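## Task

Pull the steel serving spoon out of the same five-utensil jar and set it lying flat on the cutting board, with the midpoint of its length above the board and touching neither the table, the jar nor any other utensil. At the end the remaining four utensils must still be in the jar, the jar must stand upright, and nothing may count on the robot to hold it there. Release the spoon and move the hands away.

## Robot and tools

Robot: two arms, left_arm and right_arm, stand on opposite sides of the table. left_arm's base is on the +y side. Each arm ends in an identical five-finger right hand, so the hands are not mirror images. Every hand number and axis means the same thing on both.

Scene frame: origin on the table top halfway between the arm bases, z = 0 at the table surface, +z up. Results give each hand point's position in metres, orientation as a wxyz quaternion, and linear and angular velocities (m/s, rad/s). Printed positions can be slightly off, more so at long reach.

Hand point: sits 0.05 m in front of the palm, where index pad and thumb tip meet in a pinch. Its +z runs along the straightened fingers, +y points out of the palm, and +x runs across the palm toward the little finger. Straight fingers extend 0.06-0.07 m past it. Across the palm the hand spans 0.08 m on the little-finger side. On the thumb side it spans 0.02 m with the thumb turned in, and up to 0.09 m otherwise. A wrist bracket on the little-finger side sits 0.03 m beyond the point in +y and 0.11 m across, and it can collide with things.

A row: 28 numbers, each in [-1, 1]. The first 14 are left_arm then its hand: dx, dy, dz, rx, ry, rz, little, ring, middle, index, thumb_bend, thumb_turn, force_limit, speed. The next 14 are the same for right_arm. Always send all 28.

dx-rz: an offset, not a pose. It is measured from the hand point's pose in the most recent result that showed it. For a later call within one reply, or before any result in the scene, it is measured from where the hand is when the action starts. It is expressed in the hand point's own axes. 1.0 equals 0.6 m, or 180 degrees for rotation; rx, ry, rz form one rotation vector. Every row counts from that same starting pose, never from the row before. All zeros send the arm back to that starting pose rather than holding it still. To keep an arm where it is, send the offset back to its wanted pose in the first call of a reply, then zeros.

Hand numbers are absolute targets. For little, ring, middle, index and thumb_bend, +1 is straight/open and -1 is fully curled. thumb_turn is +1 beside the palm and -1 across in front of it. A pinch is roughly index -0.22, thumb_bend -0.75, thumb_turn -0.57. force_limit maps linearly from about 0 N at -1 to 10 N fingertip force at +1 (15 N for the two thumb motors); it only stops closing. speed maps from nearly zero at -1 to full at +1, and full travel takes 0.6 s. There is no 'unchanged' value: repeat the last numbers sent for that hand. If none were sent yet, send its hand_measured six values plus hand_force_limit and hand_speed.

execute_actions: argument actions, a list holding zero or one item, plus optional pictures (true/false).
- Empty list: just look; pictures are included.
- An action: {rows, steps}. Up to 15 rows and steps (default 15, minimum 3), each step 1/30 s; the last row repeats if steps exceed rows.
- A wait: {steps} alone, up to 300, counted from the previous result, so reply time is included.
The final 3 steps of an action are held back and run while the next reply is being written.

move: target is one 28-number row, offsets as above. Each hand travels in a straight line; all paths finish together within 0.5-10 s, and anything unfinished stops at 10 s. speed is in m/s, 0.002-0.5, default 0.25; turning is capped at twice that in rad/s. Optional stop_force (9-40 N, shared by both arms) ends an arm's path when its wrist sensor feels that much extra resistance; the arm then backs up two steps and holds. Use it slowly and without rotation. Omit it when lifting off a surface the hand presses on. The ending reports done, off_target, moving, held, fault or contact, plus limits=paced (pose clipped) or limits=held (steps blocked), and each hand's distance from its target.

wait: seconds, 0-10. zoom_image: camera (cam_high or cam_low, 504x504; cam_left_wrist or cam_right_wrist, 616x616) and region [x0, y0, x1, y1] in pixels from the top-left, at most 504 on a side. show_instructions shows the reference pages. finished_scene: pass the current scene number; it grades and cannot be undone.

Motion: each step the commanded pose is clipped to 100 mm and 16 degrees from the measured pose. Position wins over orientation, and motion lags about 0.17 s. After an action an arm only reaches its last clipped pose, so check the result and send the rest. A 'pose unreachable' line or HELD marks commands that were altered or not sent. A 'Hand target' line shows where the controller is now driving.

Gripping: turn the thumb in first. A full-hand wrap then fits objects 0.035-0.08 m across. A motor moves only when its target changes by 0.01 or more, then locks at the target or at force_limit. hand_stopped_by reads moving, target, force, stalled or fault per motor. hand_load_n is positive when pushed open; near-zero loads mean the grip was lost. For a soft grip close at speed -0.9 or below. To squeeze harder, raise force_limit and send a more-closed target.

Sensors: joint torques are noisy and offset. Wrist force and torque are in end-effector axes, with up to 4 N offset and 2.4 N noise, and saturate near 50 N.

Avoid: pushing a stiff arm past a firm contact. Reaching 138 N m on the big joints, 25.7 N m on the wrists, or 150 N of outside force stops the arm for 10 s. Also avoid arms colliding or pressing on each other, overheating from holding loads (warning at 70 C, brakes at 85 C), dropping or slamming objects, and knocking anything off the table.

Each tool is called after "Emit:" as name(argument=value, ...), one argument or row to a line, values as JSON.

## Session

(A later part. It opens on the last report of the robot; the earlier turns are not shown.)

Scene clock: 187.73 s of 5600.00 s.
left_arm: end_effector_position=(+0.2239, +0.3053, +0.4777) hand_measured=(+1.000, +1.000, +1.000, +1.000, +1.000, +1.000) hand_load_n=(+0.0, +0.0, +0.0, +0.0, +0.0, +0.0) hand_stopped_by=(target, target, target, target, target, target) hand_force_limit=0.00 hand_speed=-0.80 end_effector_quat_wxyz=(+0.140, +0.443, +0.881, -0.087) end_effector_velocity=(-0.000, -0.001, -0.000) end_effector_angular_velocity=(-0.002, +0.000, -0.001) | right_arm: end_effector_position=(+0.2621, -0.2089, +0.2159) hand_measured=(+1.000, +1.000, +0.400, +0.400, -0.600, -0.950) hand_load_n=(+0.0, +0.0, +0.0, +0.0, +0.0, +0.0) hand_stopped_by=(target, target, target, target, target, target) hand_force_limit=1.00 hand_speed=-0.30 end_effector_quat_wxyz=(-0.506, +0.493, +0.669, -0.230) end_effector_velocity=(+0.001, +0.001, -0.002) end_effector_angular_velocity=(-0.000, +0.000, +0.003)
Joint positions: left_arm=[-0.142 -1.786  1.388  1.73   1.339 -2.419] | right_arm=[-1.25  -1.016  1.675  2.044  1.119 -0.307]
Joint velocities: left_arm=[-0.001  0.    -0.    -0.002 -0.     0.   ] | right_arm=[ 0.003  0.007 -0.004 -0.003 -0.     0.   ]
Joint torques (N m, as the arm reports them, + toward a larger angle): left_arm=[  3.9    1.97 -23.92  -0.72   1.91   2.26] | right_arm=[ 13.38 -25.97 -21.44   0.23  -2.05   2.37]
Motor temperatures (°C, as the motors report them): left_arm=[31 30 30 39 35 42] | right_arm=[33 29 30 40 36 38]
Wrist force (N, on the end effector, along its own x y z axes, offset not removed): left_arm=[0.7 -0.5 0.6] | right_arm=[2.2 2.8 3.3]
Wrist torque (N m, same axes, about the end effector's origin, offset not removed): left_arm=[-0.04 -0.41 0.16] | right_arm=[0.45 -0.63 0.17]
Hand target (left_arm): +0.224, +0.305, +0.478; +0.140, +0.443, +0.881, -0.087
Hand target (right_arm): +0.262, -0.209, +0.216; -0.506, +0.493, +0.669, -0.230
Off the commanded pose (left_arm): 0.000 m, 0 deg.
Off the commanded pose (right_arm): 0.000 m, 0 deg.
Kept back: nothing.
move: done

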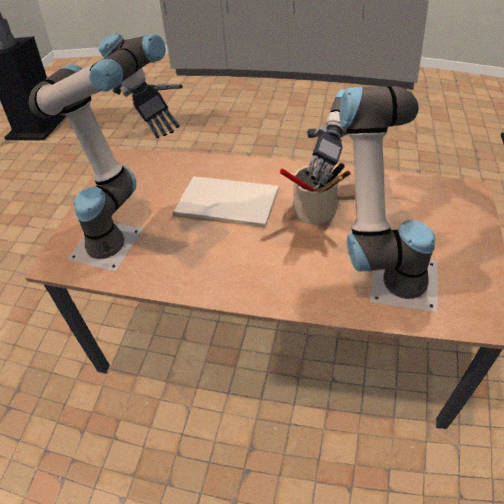

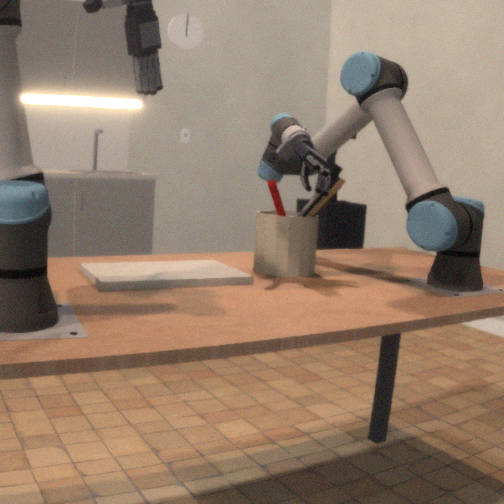

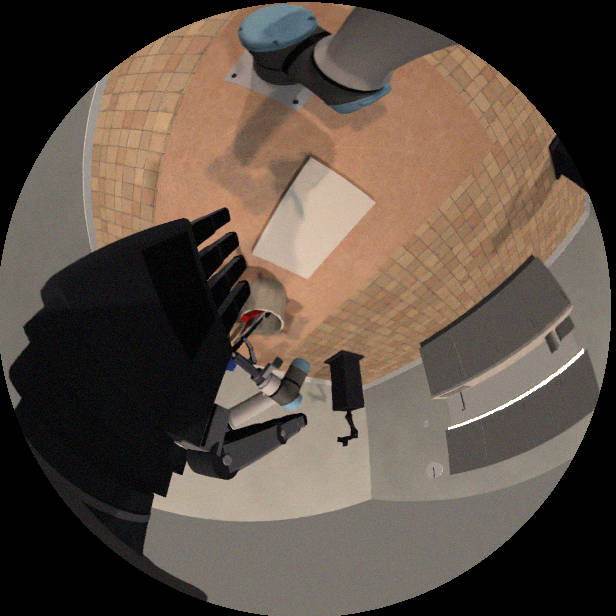

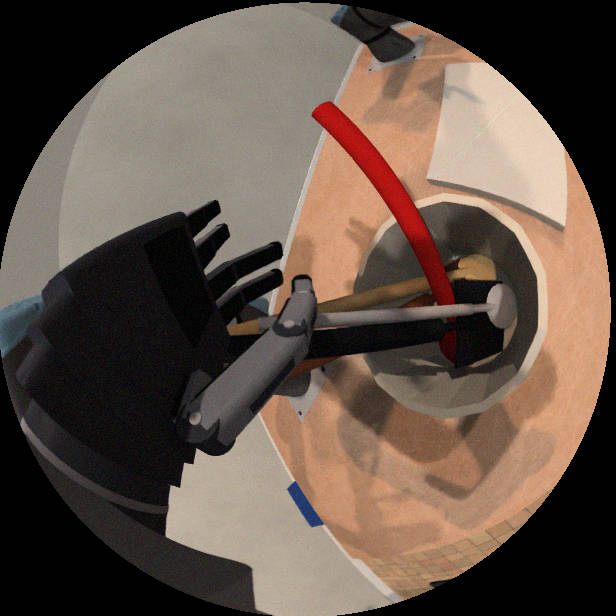

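Emit:
move(
  target=[0,0,0,0,0,0,1,1,1,1,1,1,0,-0.8, 0,-0.05,-0.03,0,0,0,1,1,0.4,0.4,-0.6,-0.95,1.0,-0.3],
  speed=0.05,
)

Emit:
move(
  target=[0,0,0,0,0,0,1,1,1,1,1,1,0,-0.8, -0.02,0.05,0,0,0,0,1,1,0.4,0.4,-0.6,-0.95,1.0,-0.3],
  speed=0.015,
  stop_force=9,
)

Emit:
zoom_image(
  camera="cam_right_wrist",
  region=[180,180,480,440],
)

Emit:
zoom_image(
  camera="cam_low",
  region=[250,100,390,240],
)

Scene clock: 189.13 s of 5600.00 s.
left_arm: end_effector_position=(+0.2239, +0.3053, +0.4777) hand_measured=(+1.000, +1.000, +1.000, +1.000, +1.000, +1.000) hand_load_n=(+0.0, +0.0, +0.0, +0.0, +0.0, +0.0) hand_stopped_by=(target, target, target, target, target, target) hand_force_limit=0.00 hand_speed=-0.80 end_effector_quat_wxyz=(+0.140, +0.443, +0.881, -0.087) end_effector_velocity=(-0.000, -0.000, +0.000) end_effector_angular_velocity=(-0.002, +0.001, -0.003) | right_arm: end_effector_position=(+0.2656, -0.2245, +0.2467) hand_measured=(+1.000, +1.000, +0.400, +0.400, -0.600, -0.950) hand_load_n=(+0.0, +0.0, +0.0, +0.0, +0.0, +0.0) hand_stopped_by=(target, target, target, target, target, target) hand_force_limit=1.00 hand_speed=-0.30 end_effector_quat_wxyz=(-0.506, +0.493, +0.669, -0.230) end_effector_velocity=(+0.000, -0.001, +0.002) end_effector_angular_velocity=(-0.001, -0.000, +0.001)
Joint positions: left_arm=[-0.142 -1.786  1.388  1.73   1.339 -2.419] | right_arm=[-1.283 -1.069  1.669  2.111  1.148 -0.322]
Joint velocities: left_arm=[-0.001 -0.001 -0.001 -0.001  0.001  0.001] | right_arm=[-0.003 -0.003 -0.001  0.005  0.003 -0.001]
Joint torques (N m, as the arm reports them, + toward a larger angle): left_arm=[  3.82   1.7  -24.23  -0.72   1.79   2.38] | right_arm=[-12.79 -43.44 -27.08   5.3    1.98  -2.27]
Motor temperatures (°C, as the motors report them): left_arm=[31 30 30 39 35 42] | right_arm=[33 29 30 40 36 38]
Wrist force (N, on the end effector, along its own x y z axes, offset not removed): left_arm=[1.2 -1.0 0.0] | right_arm=[1.9 1.4 1.7]
Wrist torque (N m, same axes, about the end effector's origin, offset not removed): left_arm=[-0.12 -0.46 0.14] | right_arm=[0.27 -0.58 0.16]
Hand target (left_arm): +0.224, +0.305, +0.478; +0.140, +0.443, +0.881, -0.087
Hand target (right_arm): +0.266, -0.225, +0.247; -0.506, +0.493, +0.669, -0.230
Off the commanded pose (left_arm): 0.000 m, 0 deg.
Off the commanded pose (right_arm): 0.000 m, 0 deg.
Kept back: nothing.
move: done

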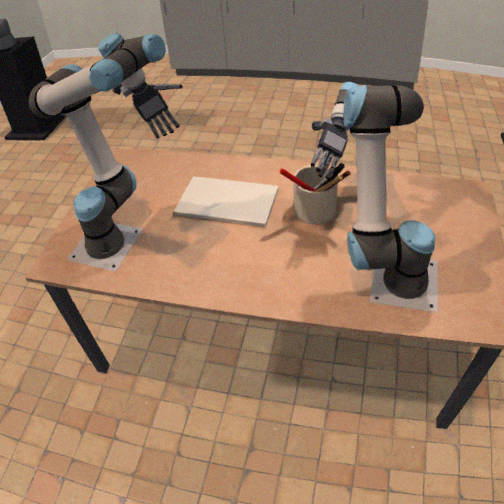

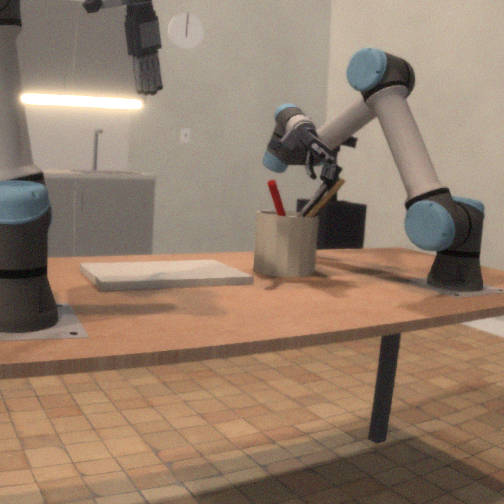

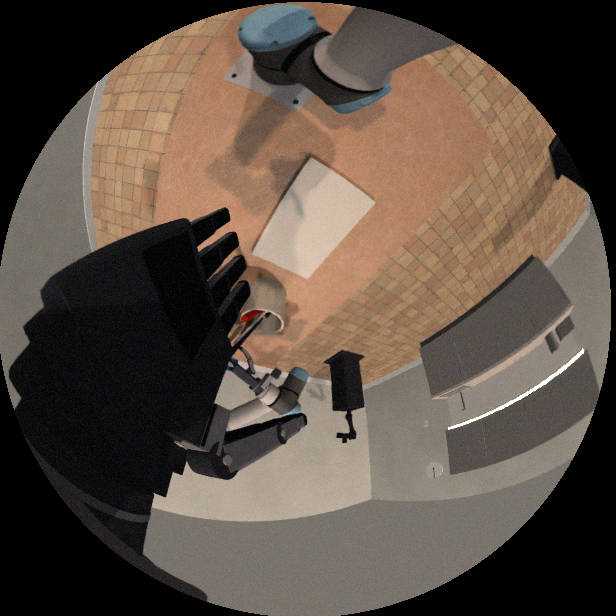

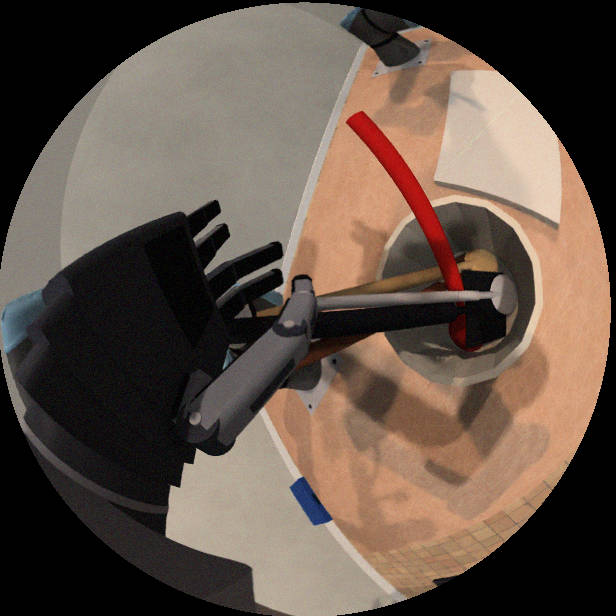

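Scene clock: 191.57 s of 5600.00 s.
left_arm: end_effector_position=(+0.2239, +0.3053, +0.4777) hand_measured=(+1.000, +1.000, +1.000, +1.000, +1.000, +1.000) hand_load_n=(+0.0, +0.0, +0.0, +0.0, +0.0, +0.0) hand_stopped_by=(target, target, target, target, target, target) hand_force_limit=0.00 hand_speed=-0.80 end_effector_quat_wxyz=(+0.140, +0.443, +0.881, -0.087) end_effector_velocity=(+0.000, -0.000, +0.000) end_effector_angular_velocity=(-0.001, -0.001, -0.000) | right_arm: end_effector_position=(+0.2782, -0.2229, +0.2174) hand_measured=(+1.000, +1.000, +0.400, +0.400, -0.600, -0.950) hand_load_n=(+0.0, +0.0, +0.0, +0.0, +0.0, +0.0) hand_stopped_by=(target, target, target, target, target, target) hand_force_limit=1.00 hand_speed=-0.30 end_effector_quat_wxyz=(-0.506, +0.493, +0.669, -0.230) end_effector_velocity=(+0.001, +0.001, -0.002) end_effector_angular_velocity=(-0.001, -0.000, -0.001)
Joint positions: left_arm=[-0.142 -1.786  1.388  1.73   1.339 -2.419] | right_arm=[-1.286 -1.006  1.654  2.063  1.151 -0.324]
Joint velocities: left_arm=[-0.001 -0.    -0.    -0.    -0.001 -0.   ] | right_arm=[ 0.     0.005 -0.002 -0.004 -0.001  0.002]
Joint torques (N m, as the arm reports them, + toward a larger angle): left_arm=[  3.37   1.62 -23.99  -0.79   1.85   2.31] | right_arm=[-13.64 -27.7  -25.16  -0.71   1.98  -2.33]
Motor temperatures (°C, as the motors report them): left_arm=[31 30 30 39 35 42] | right_arm=[33 29 30 40 36 38]
Wrist force (N, on the end effector, along its own x y z axes, offset not removed): left_arm=[0.8 -1.6 0.6] | right_arm=[2.9 1.6 1.7]
Wrist torque (N m, same axes, about the end effector's origin, offset not removed): left_arm=[-0.21 -0.36 0.13] | right_arm=[0.56 -0.45 0.17]
Hand target (left_arm): +0.224, +0.305, +0.478; +0.140, +0.443, +0.881, -0.087
Hand target (right_arm): +0.278, -0.223, +0.217; -0.506, +0.493, +0.669, -0.230
Off the commanded pose (left_arm): 0.000 m, 0 deg.
Off the commanded pose (right_arm): 0.000 m, 0 deg.
Kept back: nothing.
move: done

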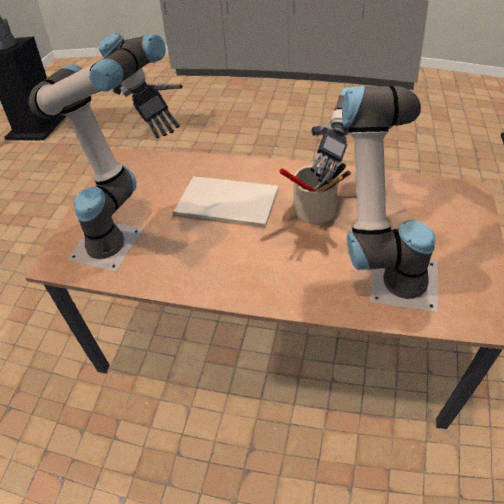

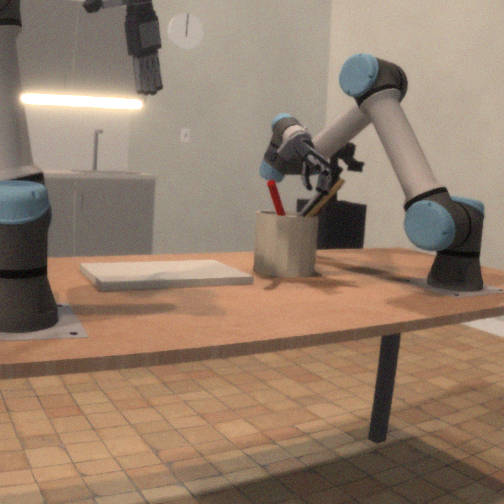

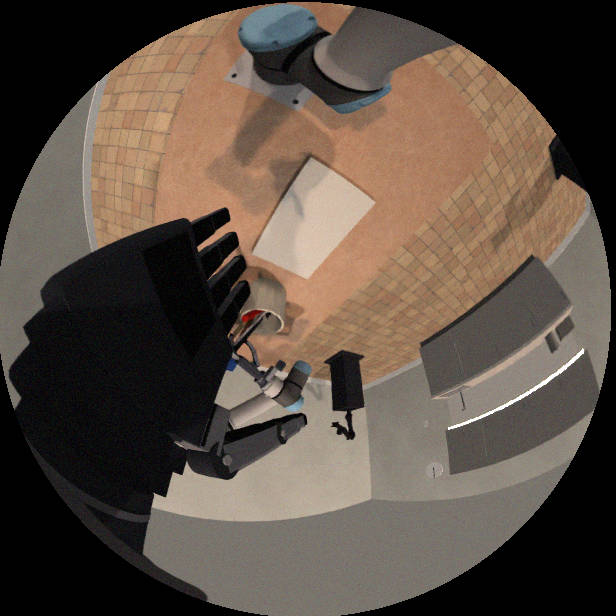

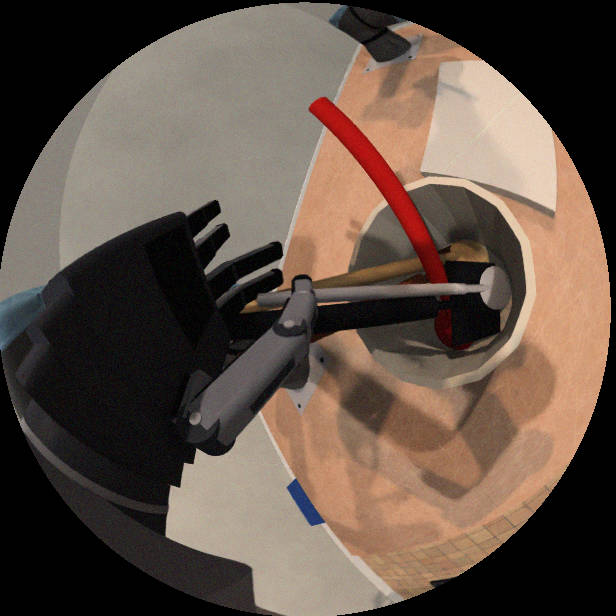

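Region (180, 180, 480, 440) of cam_right_wrist's 616x616 image, scaled by 1.680, with more detail than that image has; it fills the top 437 rows of this view, and the rest is white.

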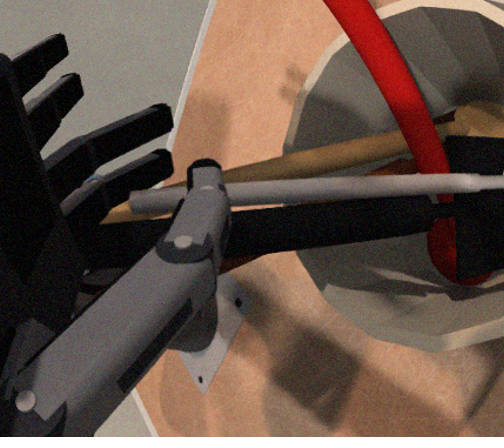

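Region (250, 100, 390, 240) of cam_low's 504x504 image, scaled by 3.600, with more detail than that image has.

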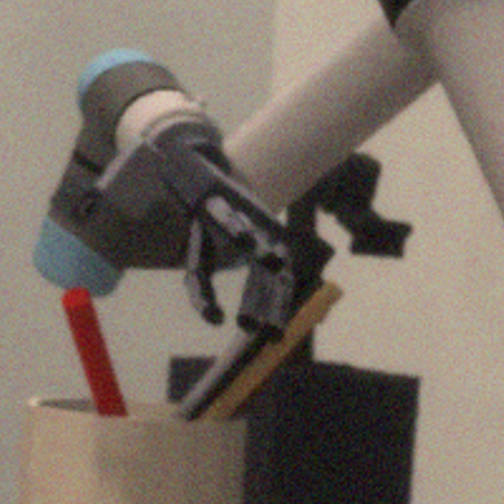

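Emit:
move(
  target=[0,0,0,0,0,0,1,1,1,1,1,1,0,-0.8, 0,0.005,-0.02,0,0,0,1,1,0.4,0.4,-0.6,-0.95,1.0,-0.3],
  speed=0.012,
  stop_force=9,
)

Emit:
zoom_image(
  camera="cam_right_wrist",
  region=[180,180,480,440],
)

Emit:
zoom_image(
  camera="cam_low",
  region=[250,100,390,240],
)

Scene clock: 193.07 s of 5600.00 s.
left_arm: end_effector_position=(+0.2239, +0.3053, +0.4777) hand_measured=(+1.000, +1.000, +1.000, +1.000, +1.000, +1.000) hand_load_n=(+0.0, +0.0, +0.0, +0.0, +0.0, +0.0) hand_stopped_by=(target, target, target, target, target, target) hand_force_limit=0.00 hand_speed=-0.80 end_effector_quat_wxyz=(+0.140, +0.443, +0.881, -0.087) end_effector_velocity=(+0.001, +0.001, +0.001) end_effector_angular_velocity=(-0.002, -0.001, +0.005) | right_arm: end_effector_position=(+0.2900, -0.2240, +0.2194) hand_measured=(+1.000, +1.000, +0.400, +0.400, -0.600, -0.950) hand_load_n=(+0.0, +0.0, +0.0, +0.5, +0.0, +0.0) hand_stopped_by=(target, target, target, target, target, target) hand_force_limit=1.00 hand_speed=-0.30 end_effector_quat_wxyz=(-0.506, +0.493, +0.669, -0.230) end_effector_velocity=(+0.002, -0.000, +0.000) end_effector_angular_velocity=(-0.001, +0.001, +0.002)
Joint positions: left_arm=[-0.142 -1.786  1.388  1.73   1.339 -2.419] | right_arm=[-1.294 -0.989  1.619  2.082  1.158 -0.327]
Joint velocities: left_arm=[ 0.002 -0.002 -0.     0.001 -0.002 -0.002] | right_arm=[-0.     0.005 -0.008  0.005  0.002  0.   ]
Joint torques (N m, as the arm reports them, + toward a larger angle): left_arm=[  3.55   1.49 -23.79  -0.81   1.85   2.32] | right_arm=[-14.11 -28.19 -27.82   5.22   1.87  -2.51]
Motor temperatures (°C, as the motors report them): left_arm=[31 30 30 39 35 42] | right_arm=[33 29 30 40 36 38]
Wrist force (N, on the end effector, along its own x y z axes, offset not removed): left_arm=[0.0 -0.6 1.0] | right_arm=[1.7 0.9 2.2]
Wrist torque (N m, same axes, about the end effector's origin, offset not removed): left_arm=[-0.13 -0.23 0.09] | right_arm=[0.27 -0.50 0.11]
Hand target (left_arm): +0.224, +0.305, +0.478; +0.140, +0.443, +0.881, -0.087
Hand target (right_arm): +0.290, -0.224, +0.220; -0.506, +0.493, +0.669, -0.230
Off the commanded pose (left_arm): 0.000 m, 0 deg.
Off the commanded pose (right_arm): 0.000 m, 0 deg.
Kept back: nothing.
move: done

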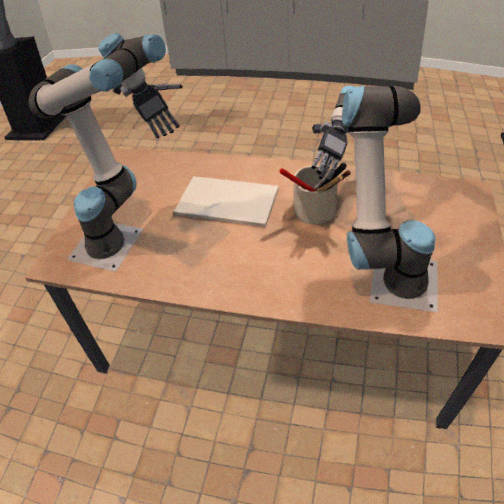

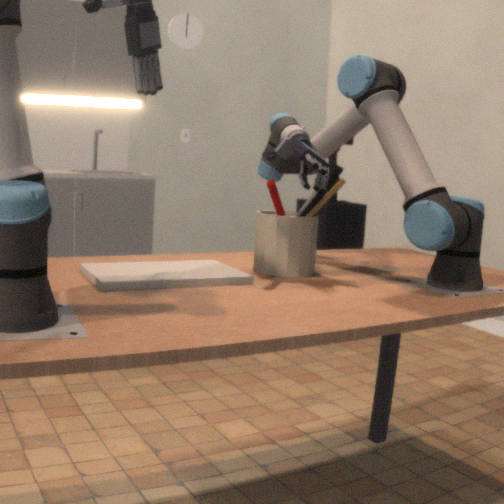

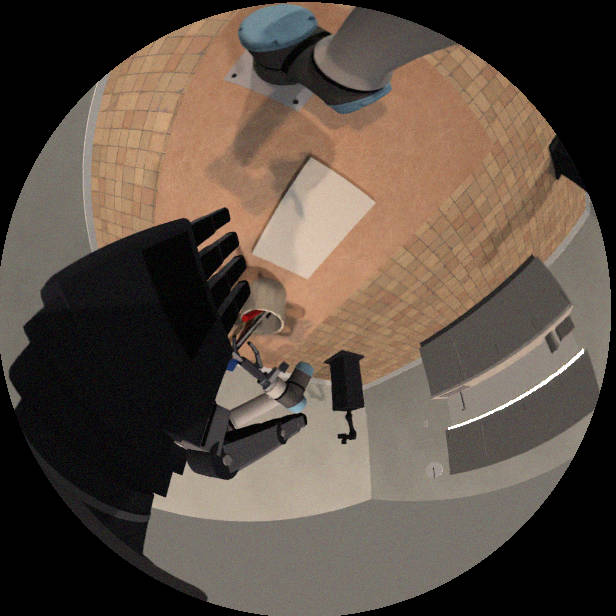

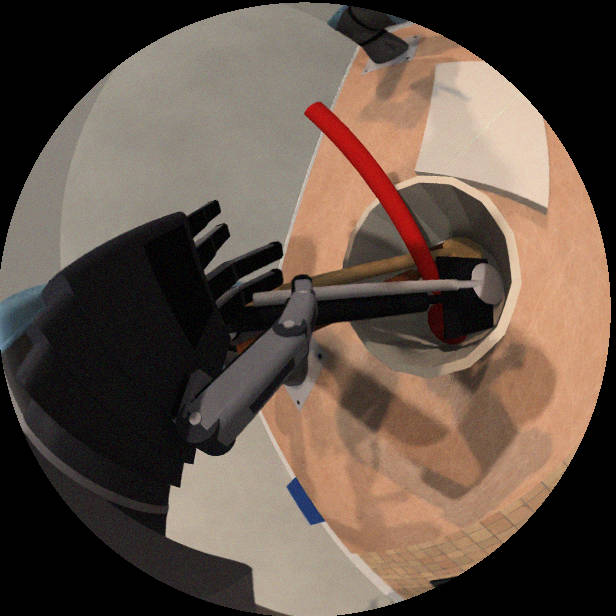

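Region (180, 180, 480, 440) of cam_right_wrist's 616x616 image, scaled by 1.680, with more detail than that image has; it fills the top 437 rows of this view, and the rest is white.

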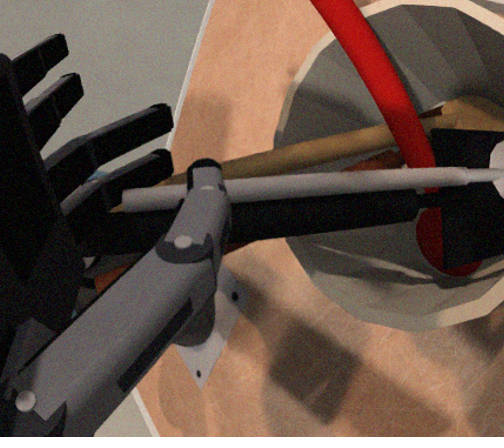

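Region (250, 100, 390, 240) of cam_low's 504x504 image, scaled by 3.600, with more detail than that image has.

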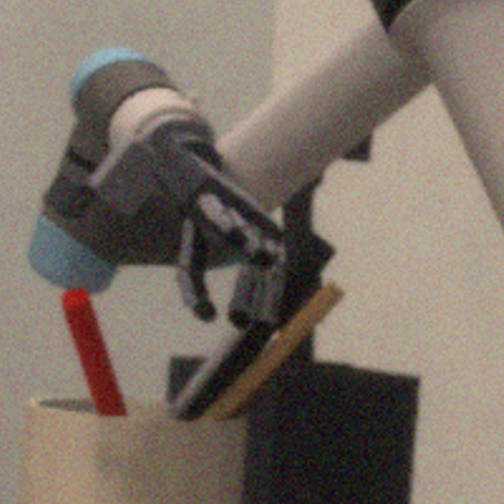

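Emit:
move(
  target=[0,0,0,0,0,0,1,1,1,1,1,1,0,-0.8, 0,0,0,0,0,0,1,1,0.4,-0.5,-0.8,-0.95,0.8,-0.6],
)

Emit:
zoom_image(
  camera="cam_right_wrist",
  region=[180,180,480,440],
)

Emit:
zoom_image(
  camera="cam_low",
  region=[250,100,390,240],
)

Scene clock: 194.57 s of 5600.00 s.
left_arm: end_effector_position=(+0.2239, +0.3053, +0.4777) hand_measured=(+1.000, +1.000, +1.000, +1.000, +1.000, +1.000) hand_load_n=(+0.0, +0.0, +0.0, +0.0, +0.0, +0.0) hand_stopped_by=(target, target, target, target, target, target) hand_force_limit=0.00 hand_speed=-0.80 end_effector_quat_wxyz=(+0.140, +0.443, +0.881, -0.087) end_effector_velocity=(-0.000, -0.000, -0.000) end_effector_angular_velocity=(+0.001, -0.001, -0.000) | right_arm: end_effector_position=(+0.2900, -0.2240, +0.2194) hand_measured=(+1.000, +1.000, +0.400, -0.254, -0.800, -0.950) hand_load_n=(+0.0, +0.0, +0.0, +10.5, +1.5, -0.5) hand_stopped_by=(target, target, target, force, target, target) hand_force_limit=0.80 hand_speed=-0.60 end_effector_quat_wxyz=(-0.506, +0.493, +0.669, -0.230) end_effector_velocity=(+0.000, -0.000, +0.000) end_effector_angular_velocity=(-0.001, -0.000, -0.001)
Joint positions: left_arm=[-0.142 -1.786  1.388  1.73   1.339 -2.419] | right_arm=[-1.294 -0.989  1.619  2.082  1.158 -0.327]
Joint velocities: left_arm=[-0.     0.001  0.    -0.    -0.     0.   ] | right_arm=[-0.001 -0.    -0.    -0.     0.001  0.001]
Joint torques (N m, as the arm reports them, + toward a larger angle): left_arm=[  3.26   1.13 -23.9   -0.77   1.91   2.31] | right_arm=[ 14.2  -46.34  -5.02   0.12  -1.96   2.53]
Motor temperatures (°C, as the motors report them): left_arm=[31 30 30 39 35 42] | right_arm=[33 29 30 40 36 38]
Wrist force (N, on the end effector, along its own x y z axes, offset not removed): left_arm=[-0.4 -1.5 0.3] | right_arm=[1.8 2.5 2.6]
Wrist torque (N m, same axes, about the end effector's origin, offset not removed): left_arm=[-0.23 -0.22 -0.01] | right_arm=[0.40 -0.51 0.15]
Hand target (left_arm): +0.224, +0.305, +0.478; +0.140, +0.443, +0.881, -0.087
Hand target (right_arm): +0.290, -0.224, +0.219; -0.506, +0.493, +0.669, -0.230
Off the commanded pose (left_arm): 0.000 m, 0 deg.
Off the commanded pose (right_arm): 0.000 m, 0 deg.
Kept back: nothing.
move: done

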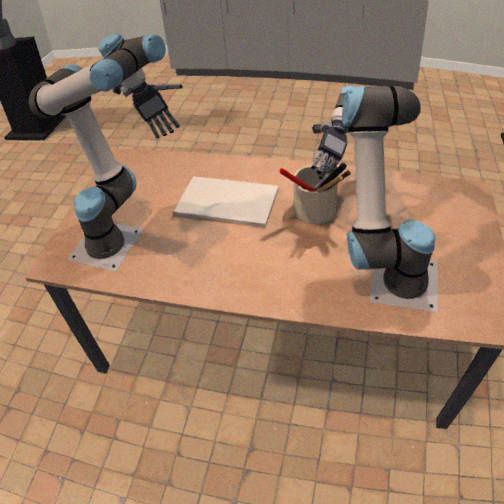

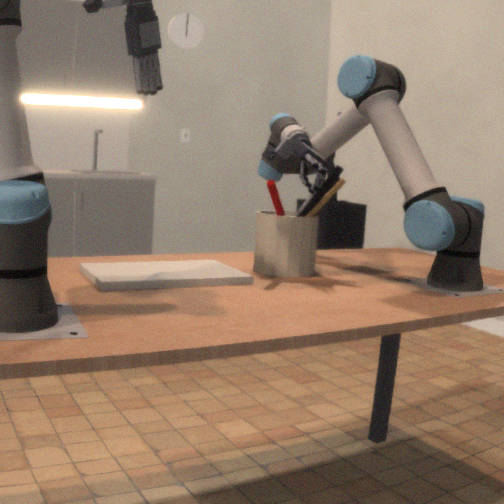

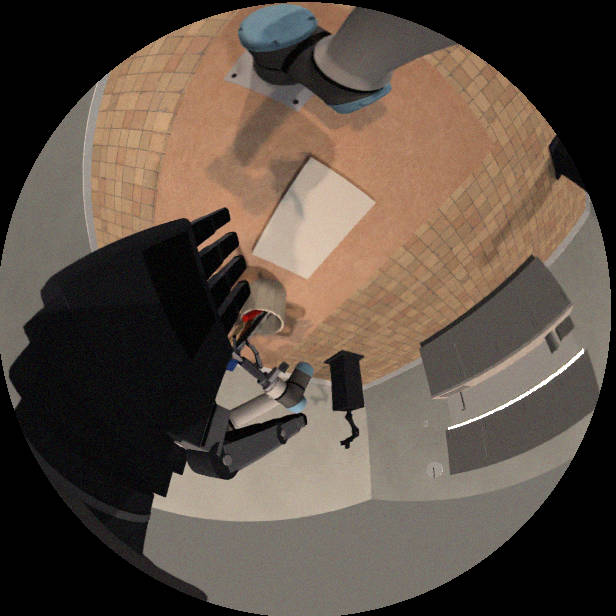

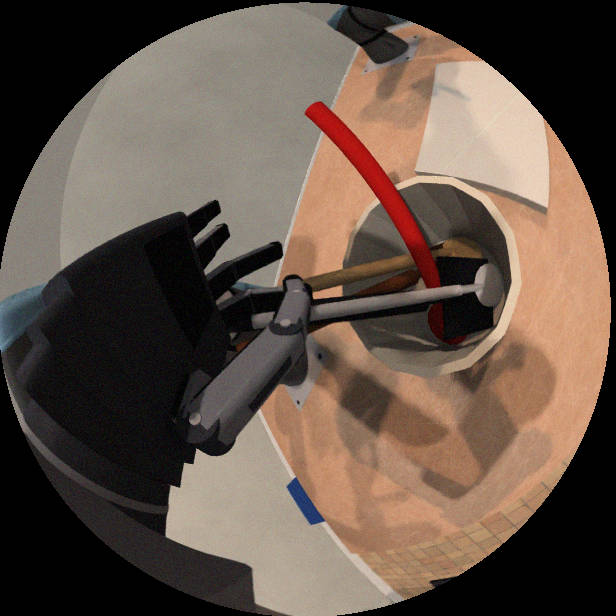

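Region (180, 180, 480, 440) of cam_right_wrist's 616x616 image, scaled by 1.680, with more detail than that image has; it fills the top 437 rows of this view, and the rest is white.

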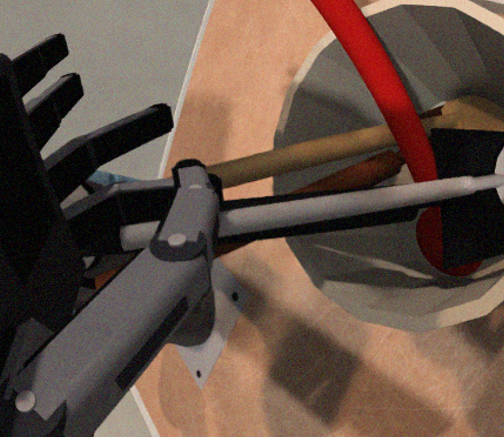

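Region (250, 100, 390, 240) of cam_low's 504x504 image, scaled by 3.600, with more detail than that image has.

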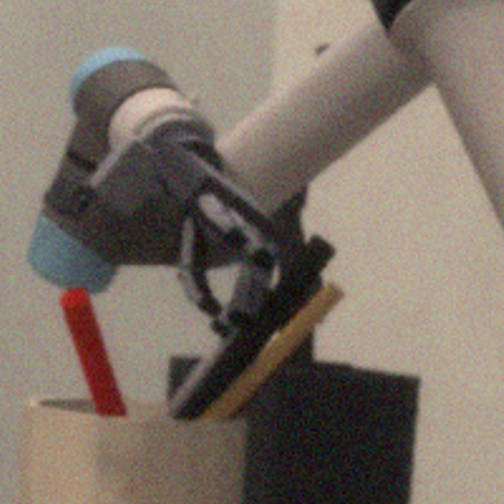

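Emit:
move(
  target=[0,0,0,0,0,0,1,1,1,1,1,1,0,-0.8, 0,0,0,0,0,0,1,1,0.4,-1,-0.45,-0.95,1.0,-0.6],
)

Emit:
zoom_image(
  camera="cam_right_wrist",
  region=[180,180,480,440],
)

Emit:
zoom_image(
  camera="cam_low",
  region=[250,100,390,240],
)

Scene clock: 195.90 s of 5600.00 s.
left_arm: end_effector_position=(+0.2239, +0.3053, +0.4777) hand_measured=(+1.000, +1.000, +1.000, +1.000, +1.000, +1.000) hand_load_n=(+0.0, +0.0, +0.0, +0.0, +0.0, +0.0) hand_stopped_by=(target, target, target, target, target, target) hand_force_limit=0.00 hand_speed=-0.80 end_effector_quat_wxyz=(+0.140, +0.443, +0.881, -0.087) end_effector_velocity=(-0.000, -0.000, -0.000) end_effector_angular_velocity=(+0.001, -0.000, -0.001) | right_arm: end_effector_position=(+0.2900, -0.2240, +0.2194) hand_measured=(+1.000, +1.000, +0.400, -0.254, -0.450, -0.950) hand_load_n=(+0.0, +0.0, +0.0, +0.0, +0.0, +0.0) hand_stopped_by=(target, target, target, force, target, target) hand_force_limit=1.00 hand_speed=-0.60 end_effector_quat_wxyz=(-0.506, +0.493, +0.669, -0.230) end_effector_velocity=(-0.000, -0.000, -0.000) end_effector_angular_velocity=(-0.000, +0.000, +0.002)
Joint positions: left_arm=[-0.142 -1.786  1.388  1.73   1.339 -2.419] | right_arm=[-1.294 -0.989  1.619  2.082  1.158 -0.327]
Joint velocities: left_arm=[-0.001  0.001  0.001 -0.    -0.    -0.   ] | right_arm=[ 0.001  0.     0.     0.     0.002 -0.   ]
Joint torques (N m, as the arm reports them, + toward a larger angle): left_arm=[  3.45   1.7  -24.1   -0.79   1.78   2.35] | right_arm=[  9.03 -46.66  -5.78   0.19  -2.01  -0.86]
Motor temperatures (°C, as the motors report them): left_arm=[31 30 30 39 35 42] | right_arm=[33 29 30 40 36 38]
Wrist force (N, on the end effector, along its own x y z axes, offset not removed): left_arm=[0.8 -1.7 0.9] | right_arm=[1.4 3.1 2.5]
Wrist torque (N m, same axes, about the end effector's origin, offset not removed): left_arm=[-0.27 -0.34 0.15] | right_arm=[0.45 -0.39 0.09]
Hand target (left_arm): +0.224, +0.305, +0.478; +0.140, +0.443, +0.881, -0.087
Hand target (right_arm): +0.290, -0.224, +0.219; -0.506, +0.493, +0.669, -0.230
Off the commanded pose (left_arm): 0.000 m, 0 deg.
Off the commanded pose (right_arm): 0.000 m, 0 deg.
Kept back: nothing.
move: done

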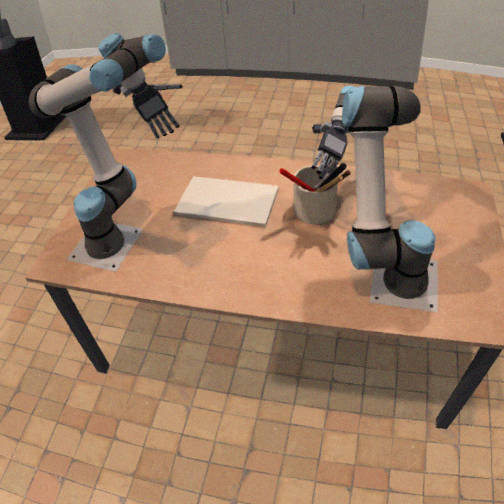

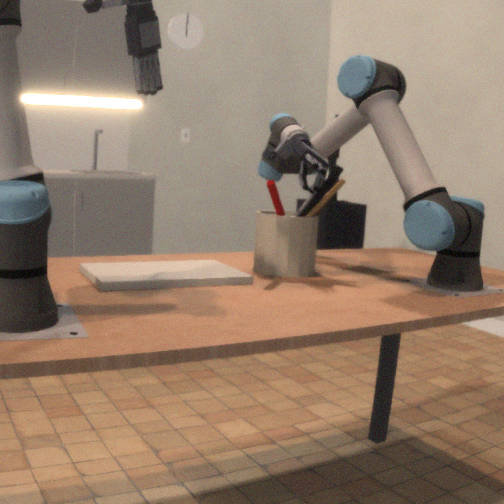

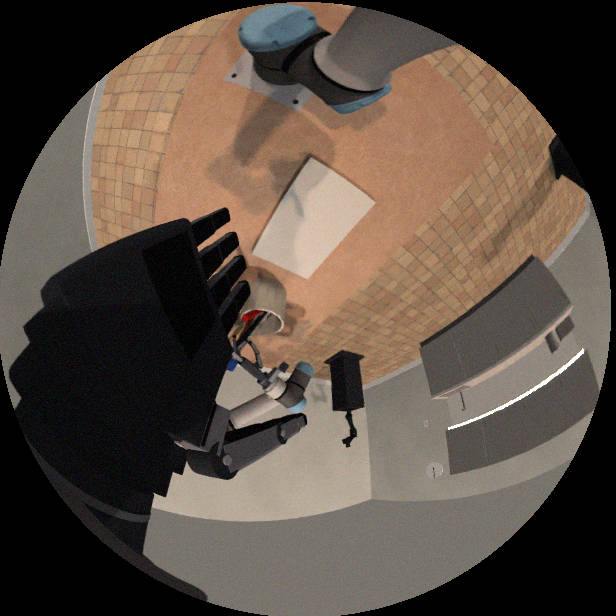

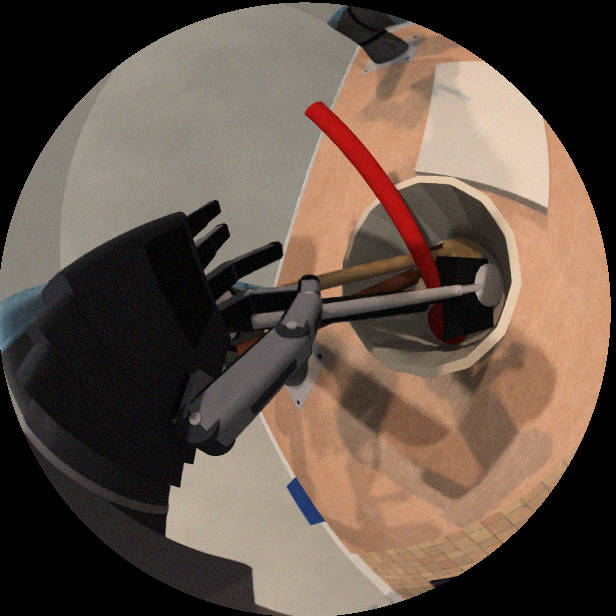

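Region (180, 180, 480, 440) of cam_right_wrist's 616x616 image, scaled by 1.680, with more detail than that image has; it fills the top 437 rows of this view, and the rest is white.

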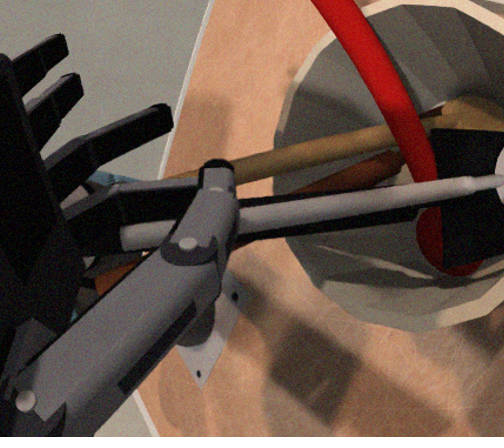

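Region (250, 100, 390, 240) of cam_low's 504x504 image, scaled by 3.600, with more detail than that image has.

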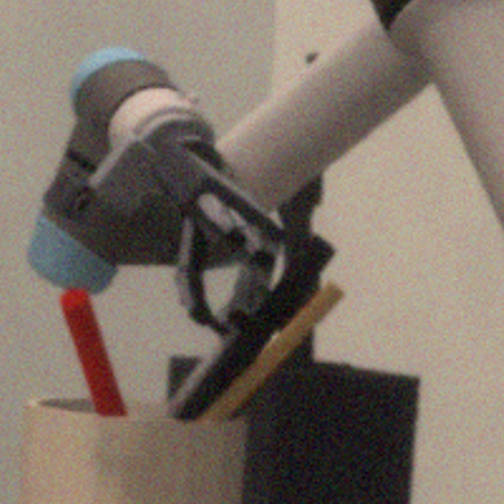

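Index didn't start (load at limit). Change target.

Emit:
move(
  target=[0,0,0,0,0,0,1,1,1,1,1,1,0,-0.8, 0,0,0,0,0,0,1,1,0.4,-0.95,-0.45,-0.95,1.0,-0.6],
)

Emit:
zoom_image(
  camera="cam_right_wrist",
  region=[180,180,480,440],
)

Emit:
zoom_image(
  camera="cam_low",
  region=[250,100,390,240],
)

Scene clock: 196.83 s of 5600.00 s.
left_arm: end_effector_position=(+0.2239, +0.3053, +0.4777) hand_measured=(+1.000, +1.000, +1.000, +1.000, +1.000, +1.000) hand_load_n=(+0.0, +0.0, +0.0, +0.0, +0.0, +0.0) hand_stopped_by=(target, target, target, target, target, target) hand_force_limit=0.00 hand_speed=-0.80 end_effector_quat_wxyz=(+0.140, +0.443, +0.881, -0.087) end_effector_velocity=(-0.000, +0.000, -0.000) end_effector_angular_velocity=(-0.002, +0.001, +0.001) | right_arm: end_effector_position=(+0.2900, -0.2240, +0.2194) hand_measured=(+1.000, +1.000, +0.400, -0.298, -0.450, -0.950) hand_load_n=(+0.0, +0.0, +0.0, +10.5, +1.5, +0.0) hand_stopped_by=(target, target, target, force, target, target) hand_force_limit=1.00 hand_speed=-0.60 end_effector_quat_wxyz=(-0.506, +0.493, +0.669, -0.230) end_effector_velocity=(-0.000, +0.000, +0.000) end_effector_angular_velocity=(+0.001, -0.000, +0.000)
Joint positions: left_arm=[-0.142 -1.786  1.388  1.73   1.339 -2.419] | right_arm=[-1.294 -0.989  1.619  2.082  1.158 -0.327]
Joint velocities: left_arm=[ 0.001 -0.001  0.    -0.001  0.001 -0.001] | right_arm=[ 0.    -0.     0.    -0.    -0.    -0.001]
Joint torques (N m, as the arm reports them, + toward a larger angle): left_arm=[  3.29   1.65 -23.76  -0.75   1.87   2.29] | right_arm=[  7.92 -46.55  -6.24   0.27  -2.    -1.83]
Motor temperatures (°C, as the motors report them): left_arm=[31 30 30 39 35 42] | right_arm=[33 29 30 40 36 38]
Wrist force (N, on the end effector, along its own x y z axes, offset not removed): left_arm=[-0.2 -1.7 0.3] | right_arm=[1.4 1.6 2.7]
Wrist torque (N m, same axes, about the end effector's origin, offset not removed): left_arm=[-0.25 -0.18 0.02] | right_arm=[0.29 -0.41 0.03]
Hand target (left_arm): +0.224, +0.305, +0.478; +0.140, +0.443, +0.881, -0.087
Hand target (right_arm): +0.290, -0.224, +0.219; -0.506, +0.493, +0.669, -0.230
Off the commanded pose (left_arm): 0.000 m, 0 deg.
Off the commanded pose (right_arm): 0.000 m, 0 deg.
Kept back: nothing.
move: done

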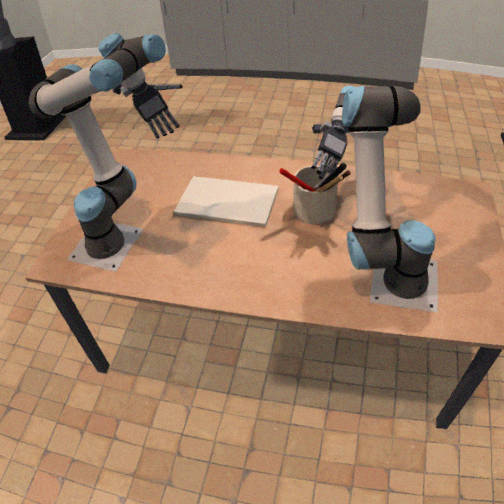

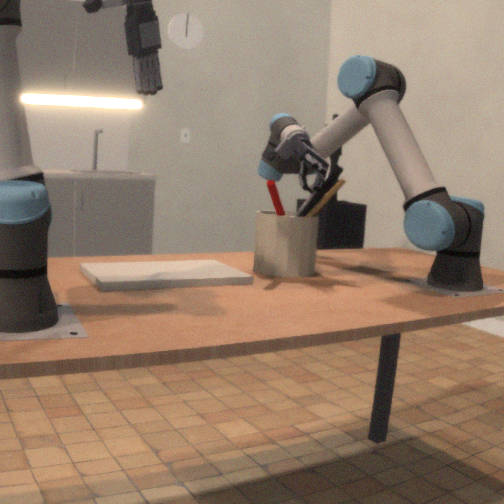

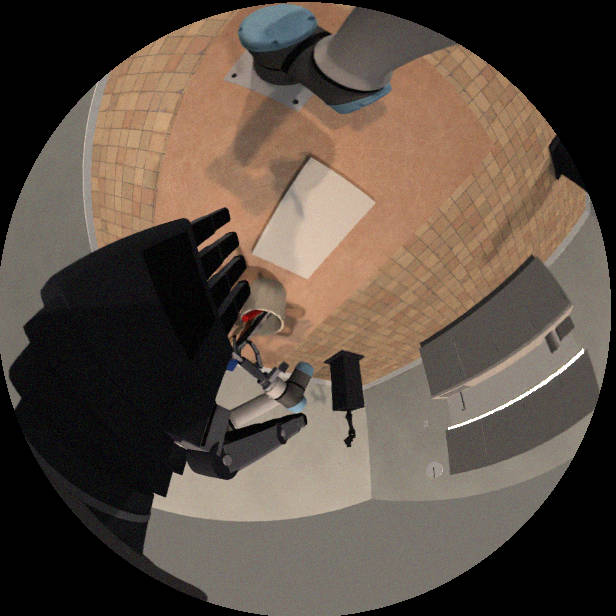

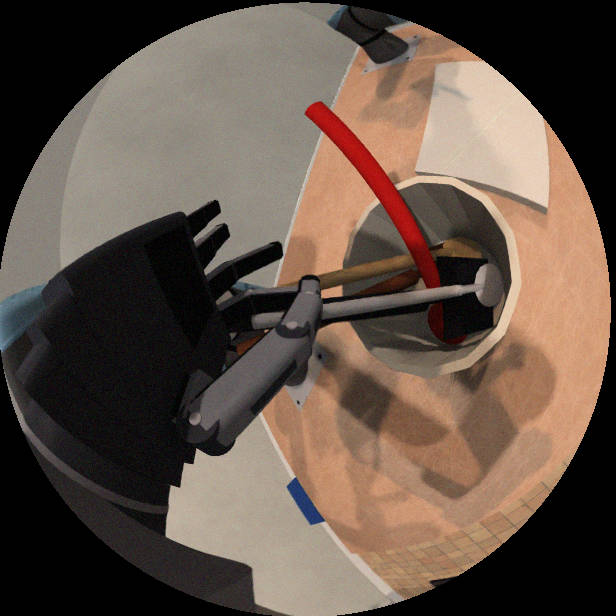

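Region (180, 180, 480, 440) of cam_right_wrist's 616x616 image, scaled by 1.680, with more detail than that image has; it fills the top 437 rows of this view, and the rest is white.

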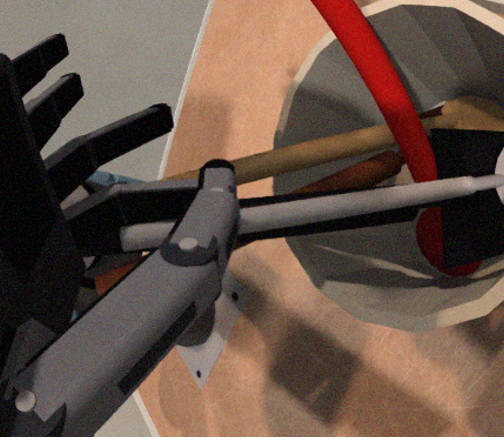

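Region (250, 100, 390, 240) of cam_low's 504x504 image, scaled by 3.600, with more detail than that image has.

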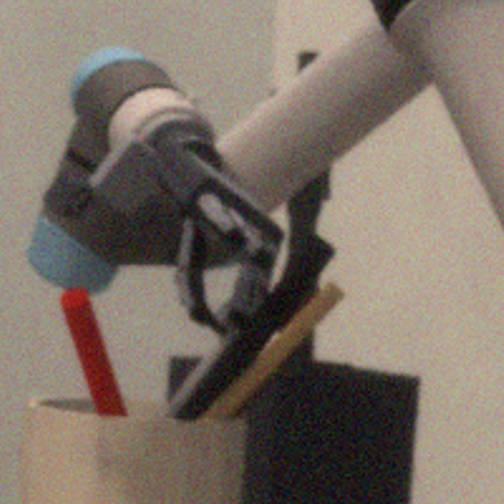

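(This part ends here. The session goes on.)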